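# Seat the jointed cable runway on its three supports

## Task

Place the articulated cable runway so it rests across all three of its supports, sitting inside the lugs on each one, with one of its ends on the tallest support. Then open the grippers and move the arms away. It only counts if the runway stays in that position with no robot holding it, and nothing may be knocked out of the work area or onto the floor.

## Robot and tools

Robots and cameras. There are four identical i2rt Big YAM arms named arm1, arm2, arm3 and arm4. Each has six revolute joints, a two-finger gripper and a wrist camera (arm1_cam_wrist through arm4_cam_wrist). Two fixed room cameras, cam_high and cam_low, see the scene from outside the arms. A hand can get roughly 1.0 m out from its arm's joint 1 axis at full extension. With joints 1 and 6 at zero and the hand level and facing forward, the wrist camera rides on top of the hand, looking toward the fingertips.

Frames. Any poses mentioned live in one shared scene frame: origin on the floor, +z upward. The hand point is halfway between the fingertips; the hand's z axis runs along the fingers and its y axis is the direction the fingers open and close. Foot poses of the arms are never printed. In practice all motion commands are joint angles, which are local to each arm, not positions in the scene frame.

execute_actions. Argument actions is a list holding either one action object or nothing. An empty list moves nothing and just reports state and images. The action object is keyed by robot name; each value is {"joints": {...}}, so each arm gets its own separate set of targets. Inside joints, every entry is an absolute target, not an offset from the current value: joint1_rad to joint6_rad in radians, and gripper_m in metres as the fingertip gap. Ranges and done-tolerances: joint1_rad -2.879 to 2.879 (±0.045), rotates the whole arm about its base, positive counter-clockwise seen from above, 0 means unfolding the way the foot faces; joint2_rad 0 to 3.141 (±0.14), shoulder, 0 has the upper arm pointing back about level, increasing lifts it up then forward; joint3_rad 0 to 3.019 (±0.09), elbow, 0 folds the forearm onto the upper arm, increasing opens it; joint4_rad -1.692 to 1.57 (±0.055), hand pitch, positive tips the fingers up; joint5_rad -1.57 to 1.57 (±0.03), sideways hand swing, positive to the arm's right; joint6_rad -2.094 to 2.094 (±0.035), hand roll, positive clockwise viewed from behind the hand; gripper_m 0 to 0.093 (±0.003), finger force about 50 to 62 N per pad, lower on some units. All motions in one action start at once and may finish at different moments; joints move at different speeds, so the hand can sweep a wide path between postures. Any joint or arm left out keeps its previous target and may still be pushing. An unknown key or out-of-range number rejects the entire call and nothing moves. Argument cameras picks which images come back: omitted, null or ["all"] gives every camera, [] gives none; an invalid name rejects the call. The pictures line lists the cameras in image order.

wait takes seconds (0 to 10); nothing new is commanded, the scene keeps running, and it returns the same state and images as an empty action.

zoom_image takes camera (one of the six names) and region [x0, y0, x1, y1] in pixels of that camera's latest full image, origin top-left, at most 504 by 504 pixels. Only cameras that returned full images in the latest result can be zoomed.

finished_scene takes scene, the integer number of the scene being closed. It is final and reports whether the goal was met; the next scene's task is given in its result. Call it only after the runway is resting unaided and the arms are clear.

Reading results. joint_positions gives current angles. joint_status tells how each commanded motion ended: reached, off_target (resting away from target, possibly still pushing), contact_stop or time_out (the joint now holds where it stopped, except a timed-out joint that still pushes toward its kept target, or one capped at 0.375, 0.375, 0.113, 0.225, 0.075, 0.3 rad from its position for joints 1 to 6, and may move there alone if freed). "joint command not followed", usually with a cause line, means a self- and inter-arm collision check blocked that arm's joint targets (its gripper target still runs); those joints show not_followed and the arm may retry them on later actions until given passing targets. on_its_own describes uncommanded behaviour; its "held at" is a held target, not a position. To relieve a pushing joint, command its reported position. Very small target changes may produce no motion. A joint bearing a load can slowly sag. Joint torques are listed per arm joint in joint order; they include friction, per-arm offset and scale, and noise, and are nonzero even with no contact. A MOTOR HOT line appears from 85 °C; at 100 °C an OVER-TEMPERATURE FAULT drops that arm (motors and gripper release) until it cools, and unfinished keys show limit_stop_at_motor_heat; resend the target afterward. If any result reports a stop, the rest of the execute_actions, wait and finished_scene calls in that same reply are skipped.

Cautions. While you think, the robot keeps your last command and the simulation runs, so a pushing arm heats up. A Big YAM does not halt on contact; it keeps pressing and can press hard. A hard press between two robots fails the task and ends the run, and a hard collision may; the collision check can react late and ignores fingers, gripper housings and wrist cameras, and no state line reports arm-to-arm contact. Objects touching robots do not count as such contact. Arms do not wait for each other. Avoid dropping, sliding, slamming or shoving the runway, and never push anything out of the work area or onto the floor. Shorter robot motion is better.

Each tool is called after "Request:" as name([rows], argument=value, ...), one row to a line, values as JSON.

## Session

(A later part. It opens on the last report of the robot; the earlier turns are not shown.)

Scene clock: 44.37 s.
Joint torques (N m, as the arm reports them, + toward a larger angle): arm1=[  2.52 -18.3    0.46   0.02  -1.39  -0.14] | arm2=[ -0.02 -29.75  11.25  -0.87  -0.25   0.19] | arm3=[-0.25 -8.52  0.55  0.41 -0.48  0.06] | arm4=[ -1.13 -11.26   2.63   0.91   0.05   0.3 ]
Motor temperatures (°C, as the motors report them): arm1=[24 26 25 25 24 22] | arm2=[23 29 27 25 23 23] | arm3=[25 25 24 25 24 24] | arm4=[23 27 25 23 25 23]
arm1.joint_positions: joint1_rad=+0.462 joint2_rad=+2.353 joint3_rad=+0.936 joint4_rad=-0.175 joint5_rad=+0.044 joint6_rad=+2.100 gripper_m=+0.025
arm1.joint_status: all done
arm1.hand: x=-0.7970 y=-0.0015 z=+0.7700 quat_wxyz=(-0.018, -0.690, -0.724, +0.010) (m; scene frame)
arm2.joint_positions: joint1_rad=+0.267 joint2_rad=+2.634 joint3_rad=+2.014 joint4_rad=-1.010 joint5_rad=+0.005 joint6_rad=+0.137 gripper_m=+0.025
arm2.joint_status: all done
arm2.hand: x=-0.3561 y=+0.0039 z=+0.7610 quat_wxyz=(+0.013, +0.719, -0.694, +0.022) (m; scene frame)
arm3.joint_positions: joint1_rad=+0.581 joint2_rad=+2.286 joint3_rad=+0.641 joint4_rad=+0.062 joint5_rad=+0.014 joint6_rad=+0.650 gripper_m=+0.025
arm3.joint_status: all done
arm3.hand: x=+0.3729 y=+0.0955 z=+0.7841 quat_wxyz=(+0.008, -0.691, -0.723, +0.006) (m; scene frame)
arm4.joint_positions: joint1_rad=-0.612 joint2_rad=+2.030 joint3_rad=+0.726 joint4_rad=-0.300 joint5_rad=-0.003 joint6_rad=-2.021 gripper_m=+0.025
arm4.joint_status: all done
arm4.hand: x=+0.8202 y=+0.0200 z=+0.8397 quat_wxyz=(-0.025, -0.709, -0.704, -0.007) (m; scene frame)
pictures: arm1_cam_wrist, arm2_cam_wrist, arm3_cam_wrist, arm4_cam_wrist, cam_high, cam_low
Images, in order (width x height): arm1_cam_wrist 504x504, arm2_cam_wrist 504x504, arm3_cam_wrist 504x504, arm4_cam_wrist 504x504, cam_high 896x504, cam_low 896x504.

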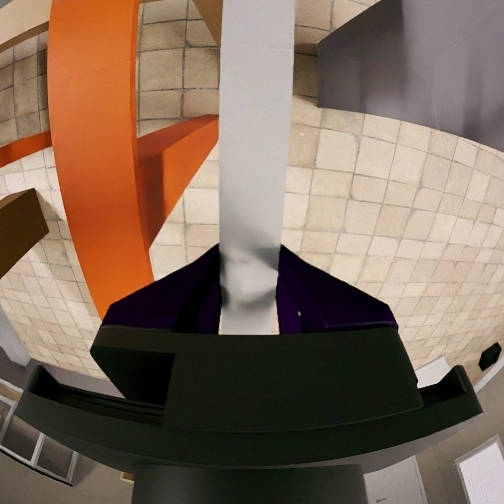

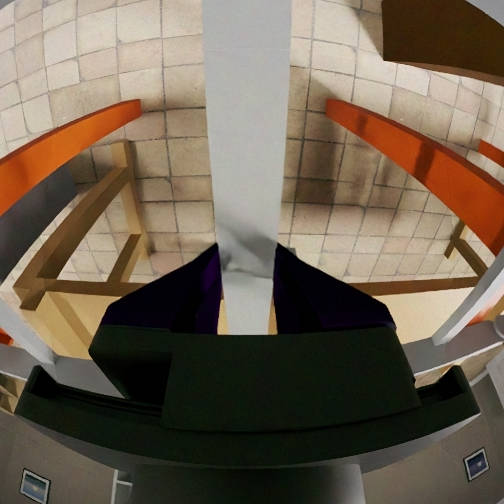

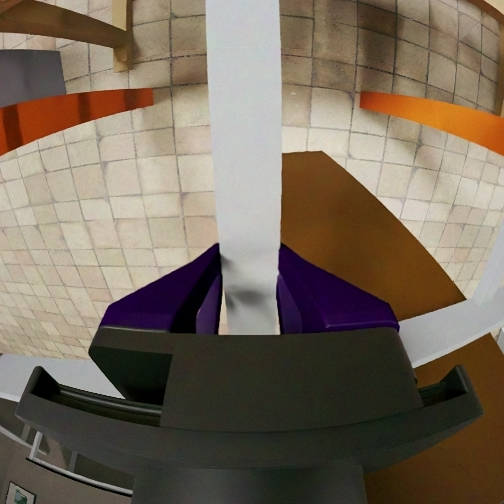

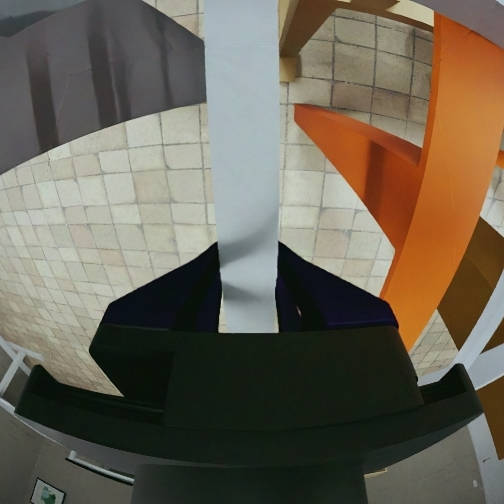

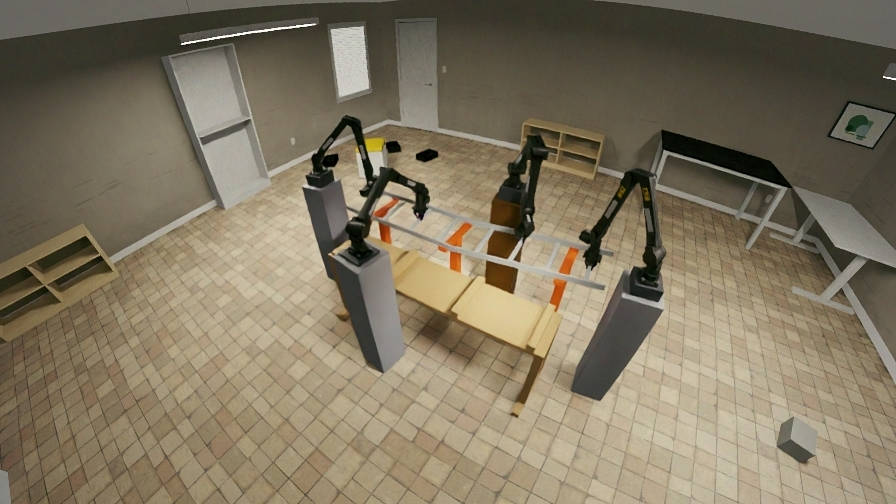

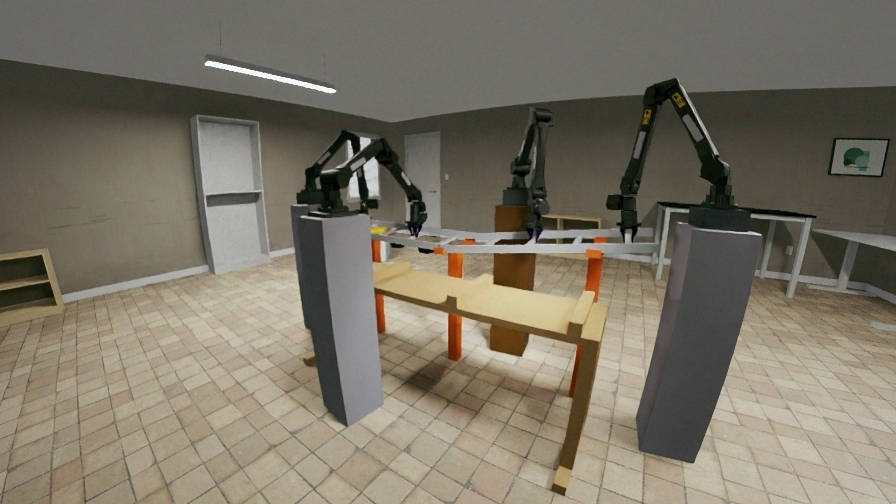

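Request:
execute_actions([
  {"arm1":{"joints":{"joint1_rad":0.48,"joint2_rad":2.39,"joint3_rad":0.945,"joint4_rad":-0.12}},"arm2":{"joints":{"joint2_rad":2.62,"joint3_rad":2.05,"joint4_rad":-1.02}},"arm3":{"joints":{"joint2_rad":2.37,"joint3_rad":0.675,"joint4_rad":0.12}},"arm4":{"joints":{"joint2_rad":2.07,"joint3_rad":0.735,"joint4_rad":-0.25}}},
], cameras=["cam_high","cam_low"])

Request:
zoom_image(camera="cam_high", region=[330,160,650,320])

Request:
zoom_image(camera="cam_low", region=[340,180,690,300])

Scene clock: 45.27 s.
Joint torques (N m, as the arm reports them, + toward a larger angle): arm1=[  1.16 -17.18   0.33  -0.13  -0.91  -0.14] | arm2=[ -0.09 -25.86   9.66  -0.19  -0.61   0.15] | arm3=[-0.09 -3.13  2.88  2.3  -0.52  0.07] | arm4=[-1.05 -8.34  3.05  1.89  0.03  0.32]
Motor temperatures (°C, as the motors report them): arm1=[24 26 25 25 24 22] | arm2=[23 29 27 25 23 23] | arm3=[25 25 24 25 24 24] | arm4=[23 27 25 23 25 23]
arm1.joint_positions: joint1_rad=+0.459 joint2_rad=+2.416 joint3_rad=+0.952 joint4_rad=-0.110 joint5_rad=+0.030 joint6_rad=+2.100 gripper_m=+0.025
arm1.joint_status: all done
arm1.hand: x=-0.7971 y=-0.0004 z=+0.7475 quat_wxyz=(-0.013, -0.691, -0.722, -0.001) (m; scene frame)
arm2.joint_positions: joint1_rad=+0.269 joint2_rad=+2.650 joint3_rad=+2.014 joint4_rad=-0.988 joint5_rad=+0.014 joint6_rad=+0.142 gripper_m=+0.025
arm2.joint_status: all done
arm2.hand: x=-0.3558 y=+0.0039 z=+0.7504 quat_wxyz=(+0.008, +0.718, -0.695, +0.022) (m; scene frame)
arm3.joint_positions: joint1_rad=+0.581 joint2_rad=+2.288 joint3_rad=+0.638 joint4_rad=+0.073 joint5_rad=+0.014 joint6_rad=+0.650 gripper_m=+0.025
arm3.joint_status: all done
arm3.hand: x=+0.3730 y=+0.0952 z=+0.7834 quat_wxyz=(+0.005, -0.691, -0.723, +0.007) (m; scene frame)
arm4.joint_positions: joint1_rad=-0.612 joint2_rad=+2.033 joint3_rad=+0.726 joint4_rad=-0.297 joint5_rad=-0.002 joint6_rad=-2.021 gripper_m=+0.025
arm4.joint_status: all done
arm4.hand: x=+0.8202 y=+0.0201 z=+0.8388 quat_wxyz=(-0.024, -0.709, -0.704, -0.007) (m; scene frame)
pictures: cam_high, cam_low
Images, in order (width x height): cam_high 896x504, cam_low 896x504.

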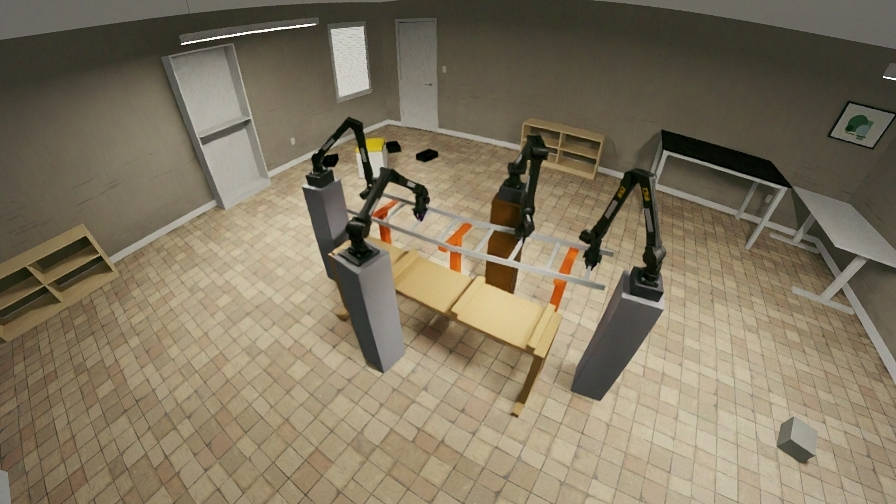

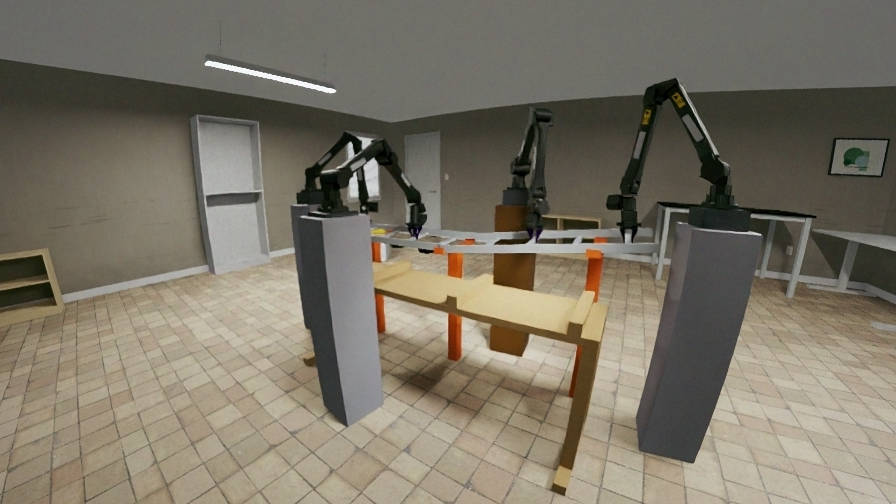

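Region (330, 160, 650, 320) of cam_high's 896x504 image, scaled by 1.575, with more detail than that image has.

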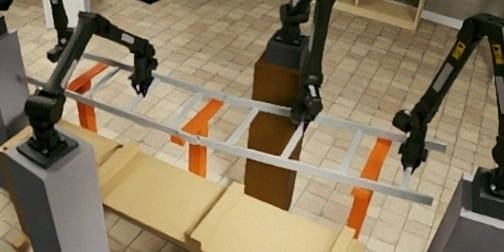

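Region (340, 180, 690, 300) of cam_low's 896x504 image, scaled by 1.440, with more detail than that image has; it fills the top 173 rows of this view, and the rest is white.

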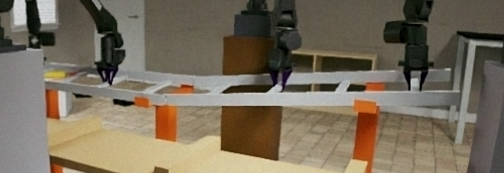

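Request:
execute_actions([
  {"arm1":{"joints":{"joint2_rad":2.46,"joint3_rad":0.96,"joint4_rad":-0.07}},"arm2":{"joints":{"joint2_rad":2.68,"joint3_rad":2.03,"joint4_rad":-0.98}},"arm3":{"joints":{"gripper_m":0.07,"joint2_rad":2.29,"joint3_rad":0.64,"joint4_rad":0.07}},"arm4":{"joints":{"gripper_m":0.07,"joint2_rad":2.03,"joint3_rad":0.726,"joint4_rad":-0.29}}},
])

Scene clock: 46.17 s.
Joint torques (N m, as the arm reports them, + toward a larger angle): arm1=[  1.06 -15.92  -0.38   0.4   -0.71  -0.14] | arm2=[ -0.19 -23.09   8.03   0.29  -0.5    0.13] | arm3=[-0.38 -8.88 -0.09 -0.12 -0.19  0.06] | arm4=[ -1.06 -10.87   2.34   0.44   0.04   0.22]
Motor temperatures (°C, as the motors report them): arm1=[24 26 25 25 24 22] | arm2=[23 29 27 25 23 23] | arm3=[25 25 24 25 24 24] | arm4=[23 27 25 23 25 23]
arm1.joint_positions: joint1_rad=+0.459 joint2_rad=+2.466 joint3_rad=+0.972 joint4_rad=-0.071 joint5_rad=+0.023 joint6_rad=+2.100 gripper_m=+0.025
arm1.joint_status: all done
arm1.hand: x=-0.7971 y=+0.0010 z=+0.7297 quat_wxyz=(-0.011, -0.692, -0.722, -0.006) (m; scene frame)
arm2.joint_positions: joint1_rad=+0.269 joint2_rad=+2.673 joint3_rad=+2.014 joint4_rad=-0.961 joint5_rad=+0.011 joint6_rad=+0.144 gripper_m=+0.025
arm2.joint_status: all done
arm2.hand: x=-0.3564 y=+0.0022 z=+0.7347 quat_wxyz=(+0.008, +0.718, -0.696, +0.020) (m; scene frame)
arm3.joint_positions: joint1_rad=+0.584 joint2_rad=+2.291 joint3_rad=+0.638 joint4_rad=+0.073 joint5_rad=+0.005 joint6_rad=+0.650 gripper_m=+0.070
arm3.joint_status: all done
arm3.hand: x=+0.3740 y=+0.0978 z=+0.7828 quat_wxyz=(+0.006, -0.690, -0.724, +0.002) (m; scene frame)
arm4.joint_positions: joint1_rad=-0.612 joint2_rad=+2.032 joint3_rad=+0.725 joint4_rad=-0.297 joint5_rad=-0.002 joint6_rad=-2.012 gripper_m=+0.070
arm4.joint_status: all done
arm4.hand: x=+0.8203 y=+0.0200 z=+0.8389 quat_wxyz=(-0.024, -0.712, -0.701, -0.007) (m; scene frame)
pictures: arm1_cam_wrist, arm2_cam_wrist, arm3_cam_wrist, arm4_cam_wrist, cam_high, cam_low
Images, in order (width x height): arm1_cam_wrist 504x504, arm2_cam_wrist 504x504, arm3_cam_wrist 504x504, arm4_cam_wrist 504x504, cam_high 896x504, cam_low 896x504.

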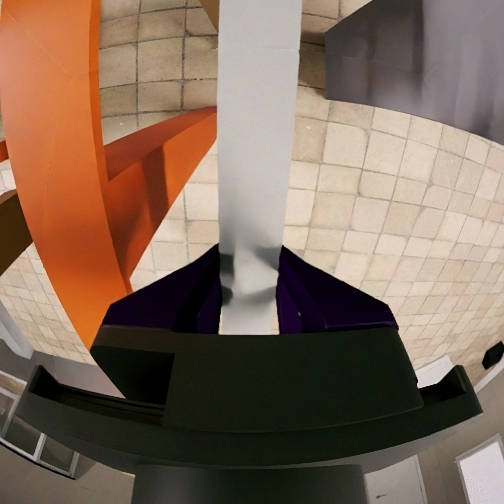

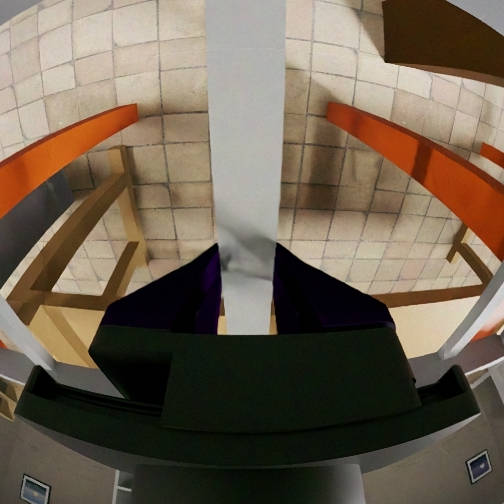

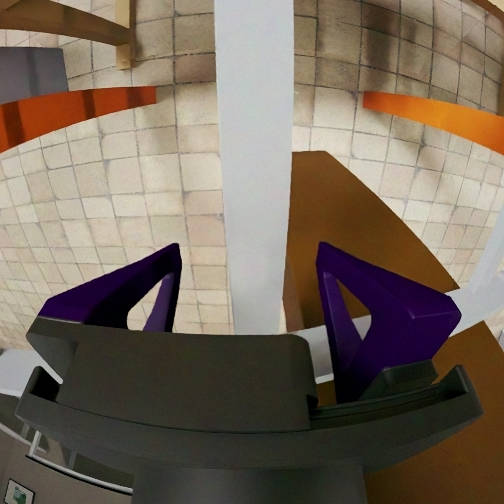

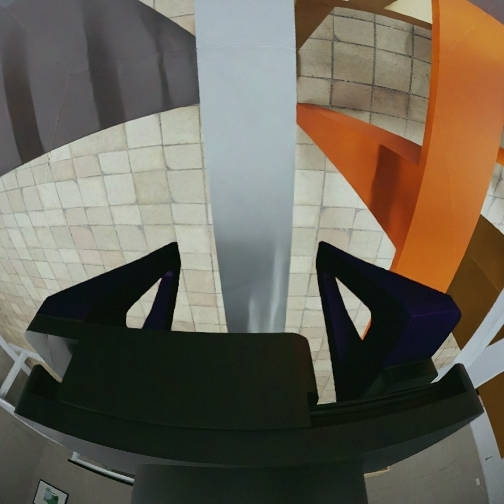

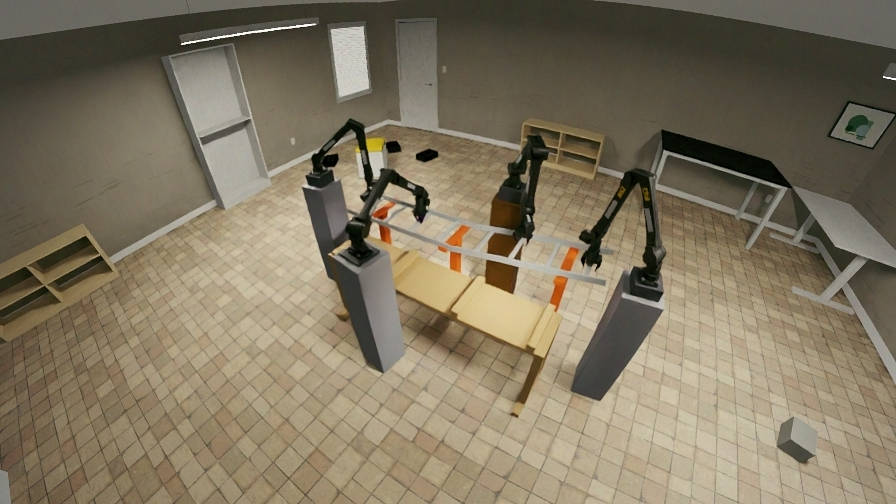

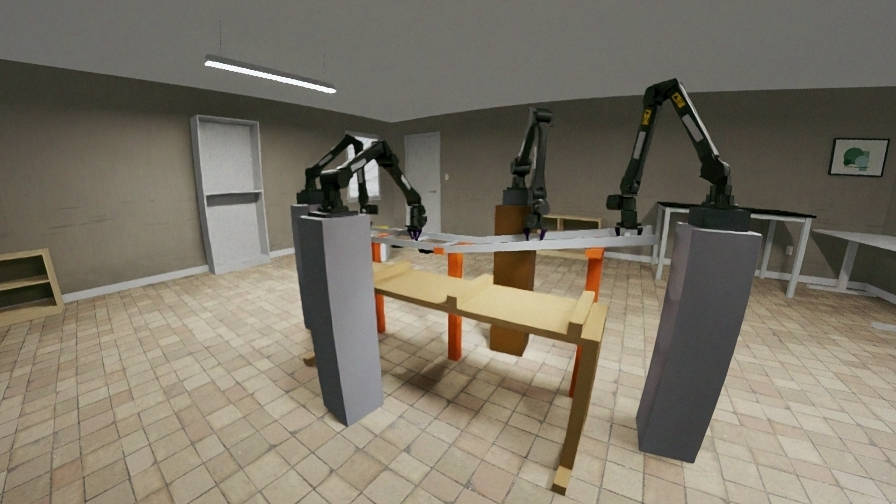

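Request:
zoom_image(camera="cam_low", region=[340,200,690,300])

Request:
zoom_image(camera="cam_high", region=[400,190,640,320])

Region (340, 200, 690, 300) of cam_low's 896x504 image, scaled by 1.440, with more detail than that image has; it fills the top 144 rows of this view, and the rest is white.

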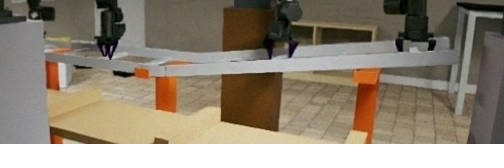

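Region (400, 190, 640, 320) of cam_high's 896x504 image, scaled by 2.100, with more detail than that image has; it fills the top 273 rows of this view, and the rest is white.

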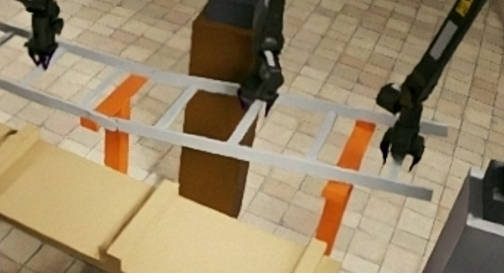

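Request:
execute_actions([
  {"arm1":{"joints":{"joint2_rad":2.51,"joint3_rad":0.975,"joint4_rad":-0.03}},"arm2":{"joints":{"joint2_rad":2.72,"joint3_rad":2.03,"joint4_rad":-0.95}},"arm3":{"joints":{"gripper_m":0.09,"joint2_rad":2.0,"joint3_rad":0.575,"joint4_rad":-0.15}},"arm4":{"joints":{"gripper_m":0.09,"joint2_rad":1.75,"joint3_rad":0.709,"joint4_rad":-0.52}}},
])

Request:
zoom_image(camera="cam_low", region=[340,200,690,300])

Request:
zoom_image(camera="cam_high", region=[340,170,640,320])

Scene clock: 47.67 s.
Joint torques (N m, as the arm reports them, + toward a larger angle): arm1=[  1.14 -12.5    0.9    1.98  -0.71  -0.15] | arm2=[ -0.22 -20.17   8.03   1.3   -0.5    0.13] | arm3=[-0.49 -7.56  1.81 -0.63 -0.19  0.06] | arm4=[-1.01 -8.68  5.19 -0.24  0.05  0.22]
Motor temperatures (°C, as the motors report them): arm1=[24 26 25 25 24 22] | arm2=[23 29 27 25 23 23] | arm3=[25 25 24 25 24 24] | arm4=[23 27 25 23 25 23]
arm1.joint_positions: joint1_rad=+0.459 joint2_rad=+2.467 joint3_rad=+0.972 joint4_rad=-0.066 joint5_rad=+0.023 joint6_rad=+2.100 gripper_m=+0.025
arm1.joint_status: all done
arm1.hand: x=-0.7965 y=+0.0014 z=+0.7292 quat_wxyz=(-0.012, -0.692, -0.722, -0.008) (m; scene frame)
arm2.joint_positions: joint1_rad=+0.269 joint2_rad=+2.674 joint3_rad=+2.014 joint4_rad=-0.960 joint5_rad=+0.011 joint6_rad=+0.144 gripper_m=+0.025
arm2.joint_status: all done
arm2.hand: x=-0.3563 y=+0.0021 z=+0.7340 quat_wxyz=(+0.008, +0.718, -0.696, +0.020) (m; scene frame)
arm3.joint_positions: joint1_rad=+0.584 joint2_rad=+1.995 joint3_rad=+0.574 joint4_rad=-0.136 joint5_rad=+0.005 joint6_rad=+0.650 gripper_m=+0.090
arm3.joint_status: all done
arm3.hand: x=+0.3813 y=+0.0892 z=+0.8631 quat_wxyz=(-0.006, -0.690, -0.724, +0.004) (m; scene frame)
arm4.joint_positions: joint1_rad=-0.612 joint2_rad=+1.738 joint3_rad=+0.707 joint4_rad=-0.506 joint5_rad=-0.002 joint6_rad=-2.012 gripper_m=+0.090
arm4.joint_status: all done
arm4.hand: x=+0.8067 y=+0.0267 z=+0.9330 quat_wxyz=(+0.007, -0.713, -0.701, +0.004) (m; scene frame)
pictures: arm1_cam_wrist, arm2_cam_wrist, arm3_cam_wrist, arm4_cam_wrist, cam_high, cam_low
Images, in order (width x height): arm1_cam_wrist 504x504, arm2_cam_wrist 504x504, arm3_cam_wrist 504x504, arm4_cam_wrist 504x504, cam_high 896x504, cam_low 896x504.

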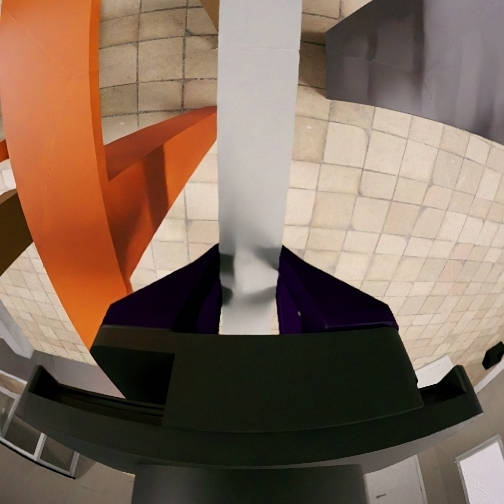

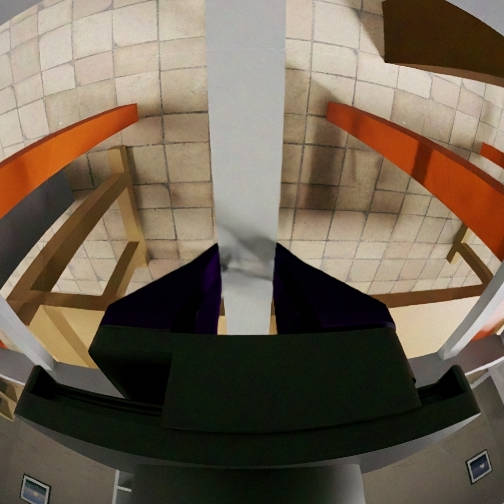

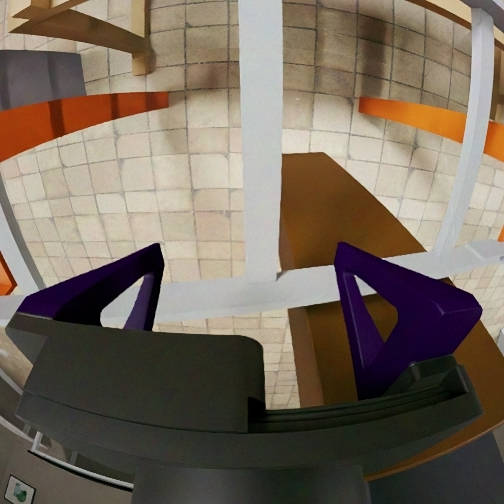

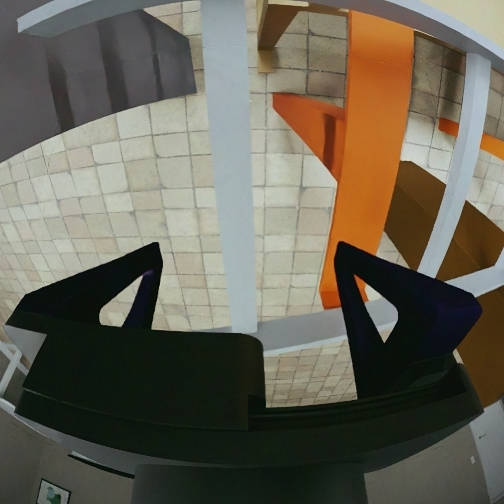

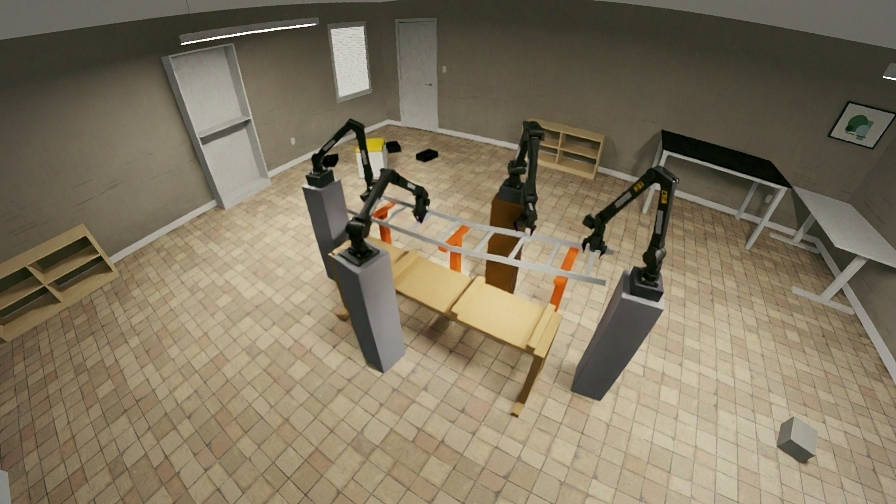

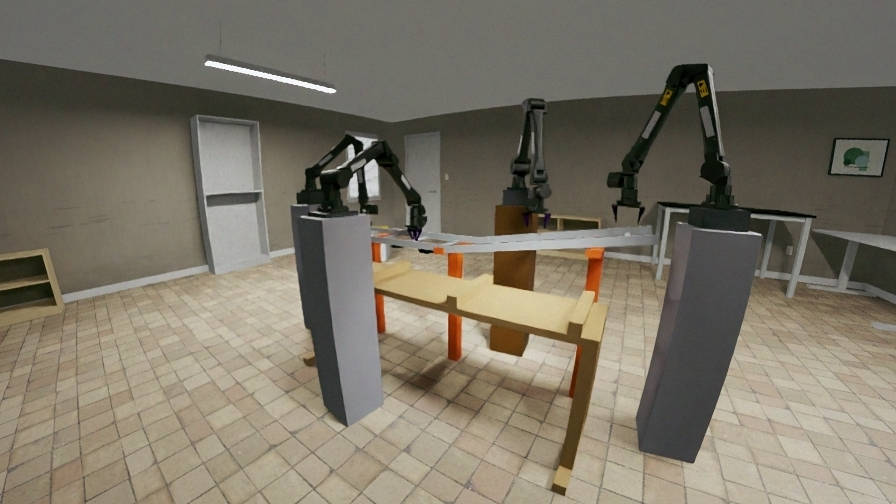

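Region (340, 200, 690, 300) of cam_low's 896x504 image, scaled by 1.440, with more detail than that image has; it fills the top 144 rows of this view, and the rest is white.

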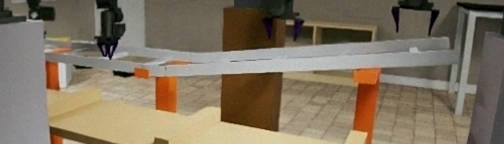

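Region (340, 170, 640, 320) of cam_high's 896x504 image, scaled by 1.680, with more detail than that image has.

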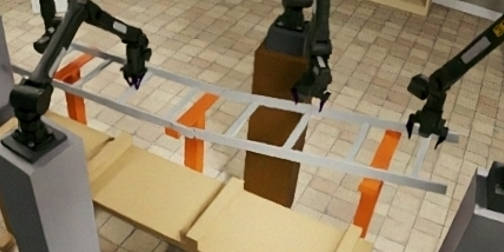

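Request:
execute_actions([
  {"arm4":{"joints":{"joint2_rad":2.0,"joint3_rad":0.726,"joint4_rad":-0.3}},"arm3":{"joints":{"joint2_rad":1.8,"joint4_rad":-0.33}}},
], cameras=[])

Request:
execute_actions([
  {"arm4":{"joints":{"gripper_m":0.0}}},
], cameras=[])

Request:
execute_actions([
  {"arm4":{"joints":{"joint1_rad":-0.71,"joint2_rad":1.93,"joint3_rad":0.76,"joint4_rad":-0.4,"joint6_rad":-2.09}}},
], cameras=["arm4_cam_wrist","cam_high","cam_low"])

Request:
zoom_image(camera="cam_low", region=[340,200,690,300])

Scene clock: 49.00 s.
Joint torques (N m, as the arm reports them, + toward a larger angle): arm1=[  1.19 -12.55   0.91   1.98  -0.71  -0.14] | arm2=[ -0.18 -20.25   8.01   1.3   -0.5    0.13] | arm3=[-0.41 -6.81  3.62 -0.49 -0.19  0.06] | arm4=[ -0.98 -11.12   3.67   0.68   0.04   0.21]
Motor temperatures (°C, as the motors report them): arm1=[24 26 25 25 24 22] | arm2=[23 29 27 25 23 23] | arm3=[25 25 24 25 24 24] | arm4=[23 27 25 23 25 23]
arm1.joint_positions: joint1_rad=+0.459 joint2_rad=+2.467 joint3_rad=+0.972 joint4_rad=-0.066 joint5_rad=+0.023 joint6_rad=+2.100 gripper_m=+0.025
arm1.joint_status: not commanded
arm1.hand: x=-0.7965 y=+0.0014 z=+0.7292 quat_wxyz=(-0.012, -0.692, -0.722, -0.008) (m; scene frame)
arm2.joint_positions: joint1_rad=+0.269 joint2_rad=+2.674 joint3_rad=+2.014 joint4_rad=-0.960 joint5_rad=+0.011 joint6_rad=+0.144 gripper_m=+0.025
arm2.joint_status: not commanded
arm2.hand: x=-0.3563 y=+0.0021 z=+0.7340 quat_wxyz=(+0.008, +0.718, -0.696, +0.020) (m; scene frame)
arm3.joint_positions: joint1_rad=+0.584 joint2_rad=+1.795 joint3_rad=+0.574 joint4_rad=-0.316 joint5_rad=+0.005 joint6_rad=+0.650 gripper_m=+0.090
arm3.joint_status: all done
arm3.hand: x=+0.3888 y=+0.0803 z=+0.9191 quat_wxyz=(-0.016, -0.690, -0.724, +0.005) (m; scene frame)
arm4.joint_positions: joint1_rad=-0.612 joint2_rad=+2.011 joint3_rad=+0.710 joint4_rad=-0.314 joint5_rad=-0.002 joint6_rad=-2.012 gripper_m=+0.090
arm4.joint_status: all done
arm4.hand: x=+0.8264 y=+0.0170 z=+0.8446 quat_wxyz=(-0.029, -0.712, -0.701, -0.009) (m; scene frame)
pictures: none
No camera images: the call's "cameras" was empty. Leave "cameras" out to get every camera's image.

Scene clock: 49.70 s.
Joint torques (N m, as the arm reports them, + toward a larger angle): arm1=[  1.18 -12.52   0.91   1.99  -0.71  -0.14] | arm2=[ -0.1  -20.16   8.05   1.33  -0.49   0.13] | arm3=[-0.4  -6.88  3.7  -0.5  -0.19  0.05] | arm4=[ -1.13 -11.4    2.87   0.38   0.32   0.39]
Motor temperatures (°C, as the motors report them): arm1=[24 26 25 25 24 22] | arm2=[23 29 27 25 23 23] | arm3=[25 25 24 25 24 24] | arm4=[23 27 25 23 25 23]
arm1.joint_positions: joint1_rad=+0.459 joint2_rad=+2.467 joint3_rad=+0.972 joint4_rad=-0.066 joint5_rad=+0.023 joint6_rad=+2.100 gripper_m=+0.025
arm1.joint_status: not commanded
arm1.hand: x=-0.7965 y=+0.0014 z=+0.7292 quat_wxyz=(-0.012, -0.692, -0.722, -0.008) (m; scene frame)
arm2.joint_positions: joint1_rad=+0.269 joint2_rad=+2.674 joint3_rad=+2.014 joint4_rad=-0.960 joint5_rad=+0.011 joint6_rad=+0.144 gripper_m=+0.025
arm2.joint_status: not commanded
arm2.hand: x=-0.3561 y=+0.0021 z=+0.7340 quat_wxyz=(+0.008, +0.718, -0.696, +0.020) (m; scene frame)
arm3.joint_positions: joint1_rad=+0.584 joint2_rad=+1.795 joint3_rad=+0.574 joint4_rad=-0.316 joint5_rad=+0.005 joint6_rad=+0.650 gripper_m=+0.090
arm3.joint_status: not commanded
arm3.hand: x=+0.3888 y=+0.0803 z=+0.9191 quat_wxyz=(-0.016, -0.690, -0.724, +0.005) (m; scene frame)
arm4.joint_positions: joint1_rad=-0.610 joint2_rad=+2.011 joint3_rad=+0.721 joint4_rad=-0.305 joint5_rad=-0.009 joint6_rad=-2.028 gripper_m=+0.025
arm4.joint_status: gripper_m off_target (ended at +0.025, target +0.000)
arm4.hand: x=+0.8176 y=+0.0196 z=+0.8453 quat_wxyz=(-0.021, -0.707, -0.707, -0.003) (m; scene frame)
pictures: none
No camera images: the call's "cameras" was empty. Leave "cameras" out to get every camera's image.

Scene clock: 51.53 s.
Joint torques (N m, as the arm reports them, + toward a larger angle): arm1=[  1.26 -12.48   1.06   1.96  -1.09  -0.14] | arm2=[ -0.01 -20.15   8.02   1.07  -0.48   0.17] | arm3=[-0.45 -6.75  3.68 -0.53 -0.18  0.06] | arm4=[ -4.28 -16.04   3.67  -1.89   1.31   0.11]
Motor temperatures (°C, as the motors report them): arm1=[24 26 24 25 24 22] | arm2=[23 29 27 25 23 23] | arm3=[25 25 24 25 24 24] | arm4=[23 27 25 23 25 23]
arm1.joint_positions: joint1_rad=+0.457 joint2_rad=+2.467 joint3_rad=+0.970 joint4_rad=-0.065 joint5_rad=+0.035 joint6_rad=+2.100 gripper_m=+0.025
arm1.joint_status: not commanded
arm1.hand: x=-0.7962 y=-0.0015 z=+0.7292 quat_wxyz=(-0.017, -0.692, -0.722, -0.006) (m; scene frame)
arm2.joint_positions: joint1_rad=+0.268 joint2_rad=+2.674 joint3_rad=+2.014 joint4_rad=-0.953 joint5_rad=+0.011 joint6_rad=+0.139 gripper_m=+0.025
arm2.joint_status: not commanded
arm2.hand: x=-0.3559 y=+0.0040 z=+0.7339 quat_wxyz=(+0.006, +0.719, -0.695, +0.017) (m; scene frame)
arm3.joint_positions: joint1_rad=+0.584 joint2_rad=+1.795 joint3_rad=+0.574 joint4_rad=-0.316 joint5_rad=+0.005 joint6_rad=+0.650 gripper_m=+0.090
arm3.joint_status: not commanded
arm3.hand: x=+0.3888 y=+0.0803 z=+0.9191 quat_wxyz=(-0.016, -0.690, -0.724, +0.005) (m; scene frame)
arm4.joint_positions: joint1_rad=-0.660 joint2_rad=+2.010 joint3_rad=+0.748 joint4_rad=-0.346 joint5_rad=-0.030 joint6_rad=-2.093 gripper_m=+0.025
arm4.joint_status: joint1_rad time_out (moved -0.049 of -0.100); the others done
arm4.on_its_own: joint1_rad reads -0.660 and still pushes toward -0.710 since a time_out
arm4.hand: x=+0.8181 y=+0.0346 z=+0.8486 quat_wxyz=(-0.030, -0.701, -0.712, +0.006) (m; scene frame)
pictures: arm4_cam_wrist, cam_high, cam_low
Images, in order (width x height): arm4_cam_wrist 504x504, cam_high 896x504, cam_low 896x504.

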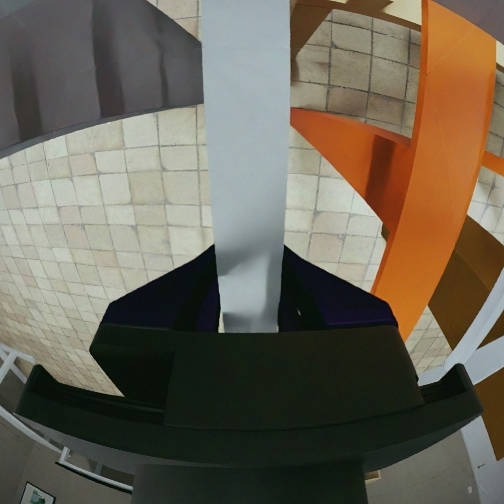

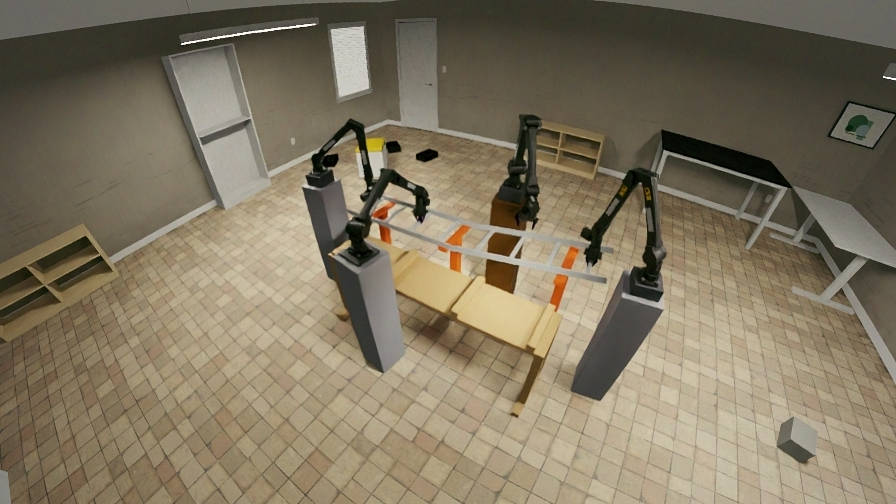

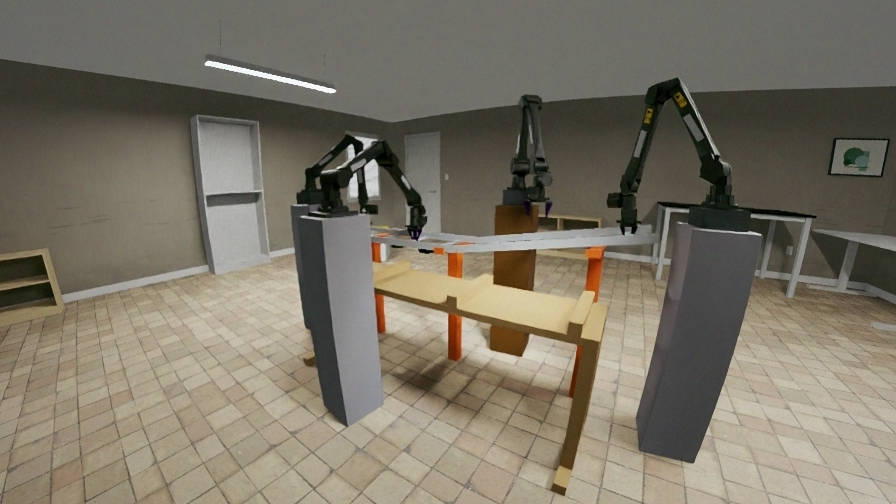

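Region (340, 200, 690, 300) of cam_low's 896x504 image, scaled by 1.440, with more detail than that image has; it fills the top 144 rows of this view, and the rest is white.

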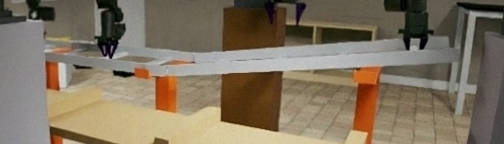

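Request:
execute_actions([
  {"arm2":{"joints":{"gripper_m":0.09}},"arm4":{"joints":{"joint1_rad":-0.74,"joint2_rad":1.82,"joint3_rad":0.76,"joint4_rad":-0.51}}},
], cameras=["cam_high","cam_low"])

Scene clock: 54.03 s.
Joint torques (N m, as the arm reports them, + toward a larger angle): arm1=[  1.26 -12.42   1.06   1.95  -1.1   -0.14] | arm2=[  0.08 -22.27   7.98   1.    -0.19   0.07] | arm3=[-0.3  -6.89  3.68 -0.53 -0.19  0.06] | arm4=[ -6.57 -15.88   4.2   -1.43   2.2    0.11]
Motor temperatures (°C, as the motors report them): arm1=[24 26 24 25 24 22] | arm2=[23 28 27 25 23 23] | arm3=[25 25 24 25 24 24] | arm4=[23 27 25 23 26 23]
arm1.joint_positions: joint1_rad=+0.457 joint2_rad=+2.467 joint3_rad=+0.970 joint4_rad=-0.065 joint5_rad=+0.035 joint6_rad=+2.100 gripper_m=+0.025
arm1.joint_status: not commanded
arm1.hand: x=-0.7962 y=-0.0015 z=+0.7292 quat_wxyz=(-0.017, -0.692, -0.722, -0.006) (m; scene frame)
arm2.joint_positions: joint1_rad=+0.268 joint2_rad=+2.699 joint3_rad=+2.014 joint4_rad=-0.953 joint5_rad=+0.004 joint6_rad=+0.151 gripper_m=+0.090
arm2.joint_status: all done
arm2.hand: x=-0.3555 y=-0.0054 z=+0.7176 quat_wxyz=(+0.016, +0.715, -0.699, +0.025) (m; scene frame)
arm3.joint_positions: joint1_rad=+0.584 joint2_rad=+1.795 joint3_rad=+0.574 joint4_rad=-0.316 joint5_rad=+0.005 joint6_rad=+0.650 gripper_m=+0.090
arm3.joint_status: not commanded
arm3.hand: x=+0.3888 y=+0.0803 z=+0.9191 quat_wxyz=(-0.016, -0.690, -0.724, +0.005) (m; scene frame)
arm4.joint_positions: joint1_rad=-0.662 joint2_rad=+1.900 joint3_rad=+0.754 joint4_rad=-0.467 joint5_rad=-0.048 joint6_rad=-2.093 gripper_m=+0.025
arm4.joint_status: joint1_rad time_out (moved -0.002 of -0.080); the others done
arm4.on_its_own: joint1_rad reads -0.662 and still pushes toward -0.740 since a time_out
arm4.hand: x=+0.8121 y=+0.0349 z=+0.8873 quat_wxyz=(-0.035, -0.702, -0.711, +0.015) (m; scene frame)
pictures: cam_high, cam_low
Images, in order (width x height): cam_high 896x504, cam_low 896x504.

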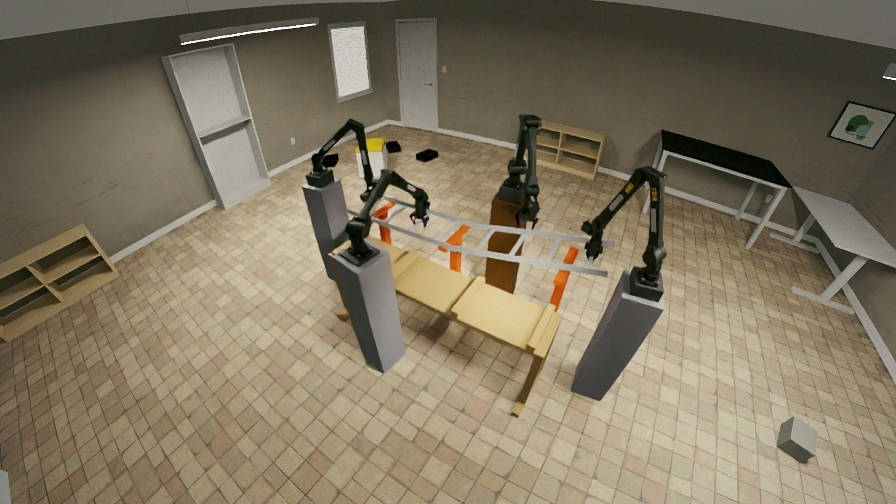

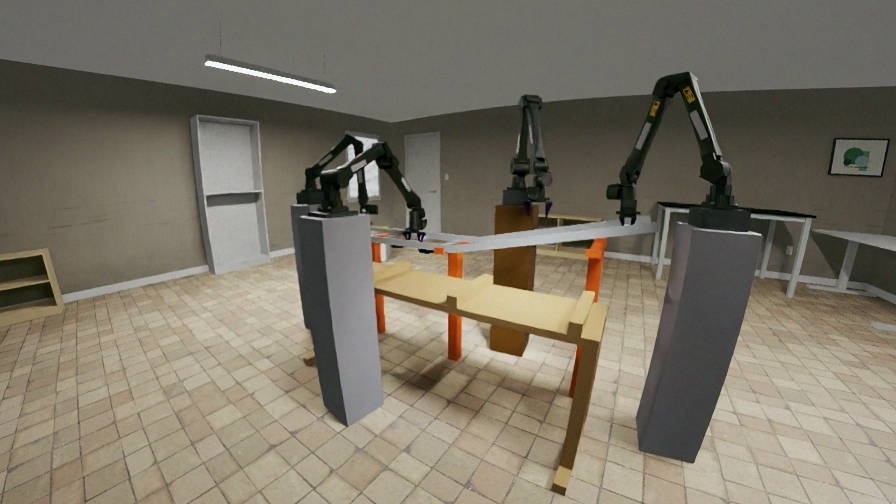

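Request:
zoom_image(camera="cam_high", region=[340,180,640,330])

Request:
zoom_image(camera="cam_low", region=[500,190,700,290])

Region (340, 180, 640, 330) of cam_high's 896x504 image, scaled by 1.680, with more detail than that image has.

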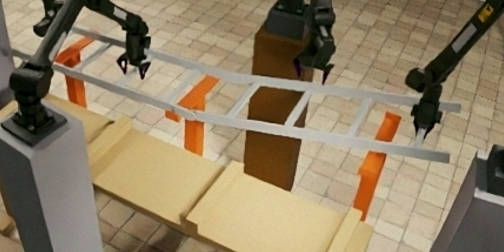

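Region (500, 190, 700, 290) of cam_low's 896x504 image, scaled by 2.520, with more detail than that image has.

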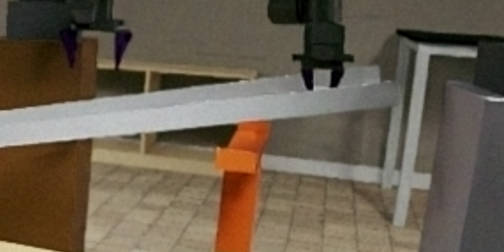

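Request:
execute_actions([
  {"arm4":{"joints":{"joint1_rad":-0.68,"joint2_rad":1.97,"joint3_rad":0.76,"joint4_rad":-0.36}},"arm2":{"joints":{"joint2_rad":2.5}}},
], cameras=["cam_high","cam_low","arm4_cam_wrist"])

Request:
zoom_image(camera="cam_high", region=[500,200,640,330])

Request:
zoom_image(camera="cam_low", region=[500,190,700,290])

Scene clock: 57.00 s.
Joint torques (N m, as the arm reports them, + toward a larger angle): arm1=[  1.26 -12.49   1.05   1.95  -1.1   -0.15] | arm2=[ -0.07 -22.63   8.92   1.34  -0.19   0.06] | arm3=[-0.45 -6.91  3.65 -0.51 -0.19  0.06] | arm4=[ -2.47 -15.46   2.69  -0.68   0.86   0.11]
Motor temperatures (°C, as the motors report them): arm1=[24 26 24 26 24 22] | arm2=[23 28 27 25 23 23] | arm3=[25 25 24 25 24 24] | arm4=[23 28 25 23 26 23]
arm1.joint_positions: joint1_rad=+0.457 joint2_rad=+2.467 joint3_rad=+0.970 joint4_rad=-0.065 joint5_rad=+0.035 joint6_rad=+2.100 gripper_m=+0.025
arm1.joint_status: not commanded
arm1.hand: x=-0.7962 y=-0.0015 z=+0.7292 quat_wxyz=(-0.017, -0.692, -0.722, -0.006) (m; scene frame)
arm2.joint_positions: joint1_rad=+0.268 joint2_rad=+2.483 joint3_rad=+2.018 joint4_rad=-0.953 joint5_rad=+0.004 joint6_rad=+0.151 gripper_m=+0.090
arm2.joint_status: all done
arm2.hand: x=-0.3670 y=+0.0614 z=+0.8675 quat_wxyz=(-0.048, +0.712, -0.697, -0.064) (m; scene frame)
arm3.joint_positions: joint1_rad=+0.584 joint2_rad=+1.795 joint3_rad=+0.574 joint4_rad=-0.316 joint5_rad=+0.005 joint6_rad=+0.650 gripper_m=+0.090
arm3.joint_status: not commanded
arm3.hand: x=+0.3888 y=+0.0803 z=+0.9191 quat_wxyz=(-0.016, -0.690, -0.724, +0.005) (m; scene frame)
arm4.joint_positions: joint1_rad=-0.654 joint2_rad=+2.038 joint3_rad=+0.757 joint4_rad=-0.340 joint5_rad=-0.020 joint6_rad=-2.093 gripper_m=+0.025
arm4.joint_status: all done
arm4.hand: x=+0.8191 y=+0.0337 z=+0.8404 quat_wxyz=(-0.035, -0.699, -0.714, +0.000) (m; scene frame)
pictures: arm4_cam_wrist, cam_high, cam_low
Images, in order (width x height): arm4_cam_wrist 504x504, cam_high 896x504, cam_low 896x504.

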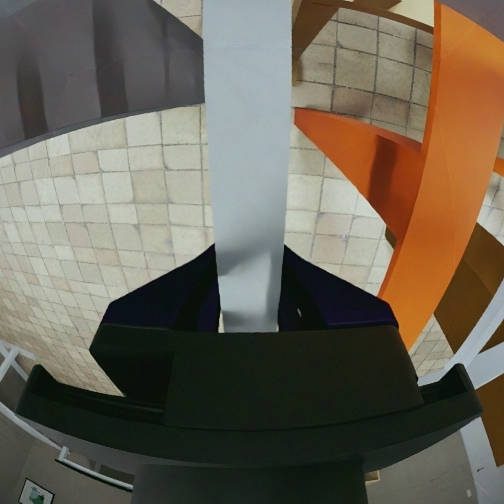

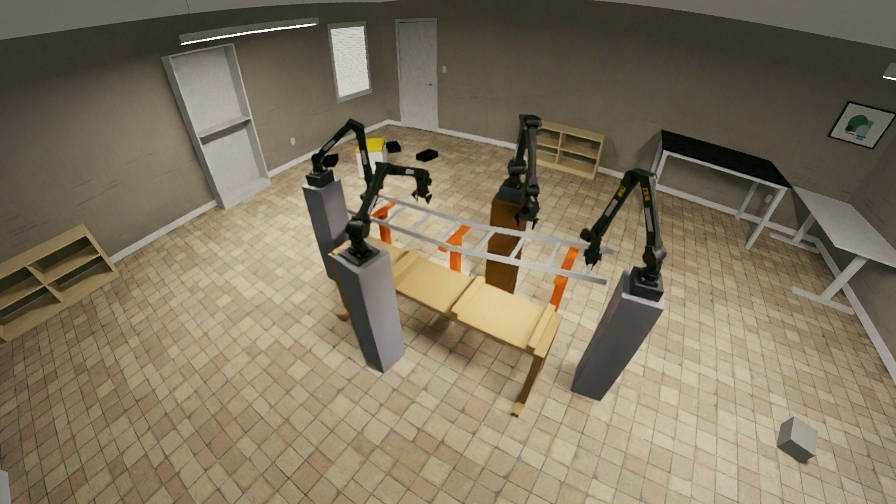

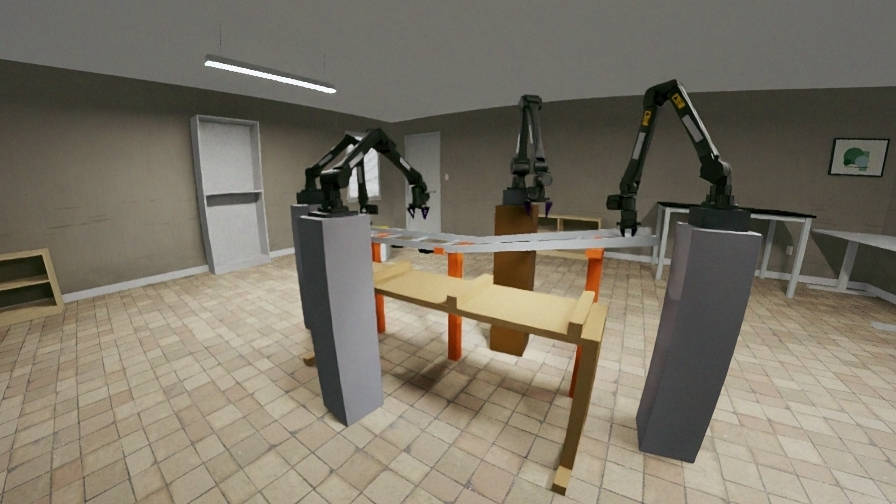

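Region (500, 200, 640, 330) of cam_high's 896x504 image, scaled by 3.600, with more detail than that image has; it fills the top 468 rows of this view, and the rest is white.

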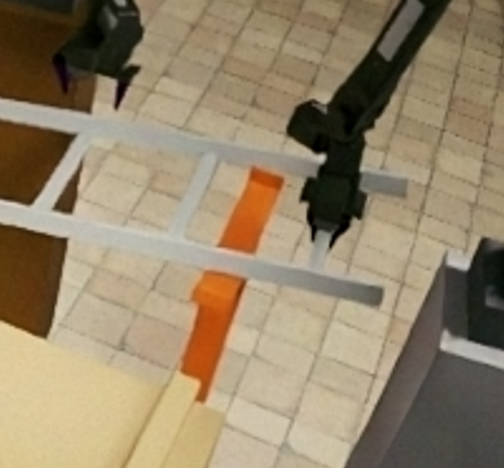

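Region (500, 190, 700, 290) of cam_low's 896x504 image, scaled by 2.520, with more detail than that image has.

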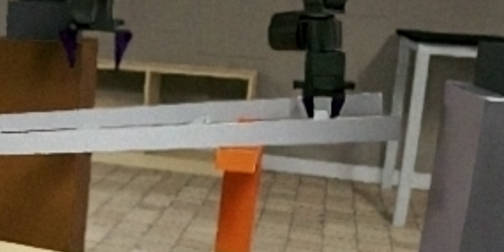

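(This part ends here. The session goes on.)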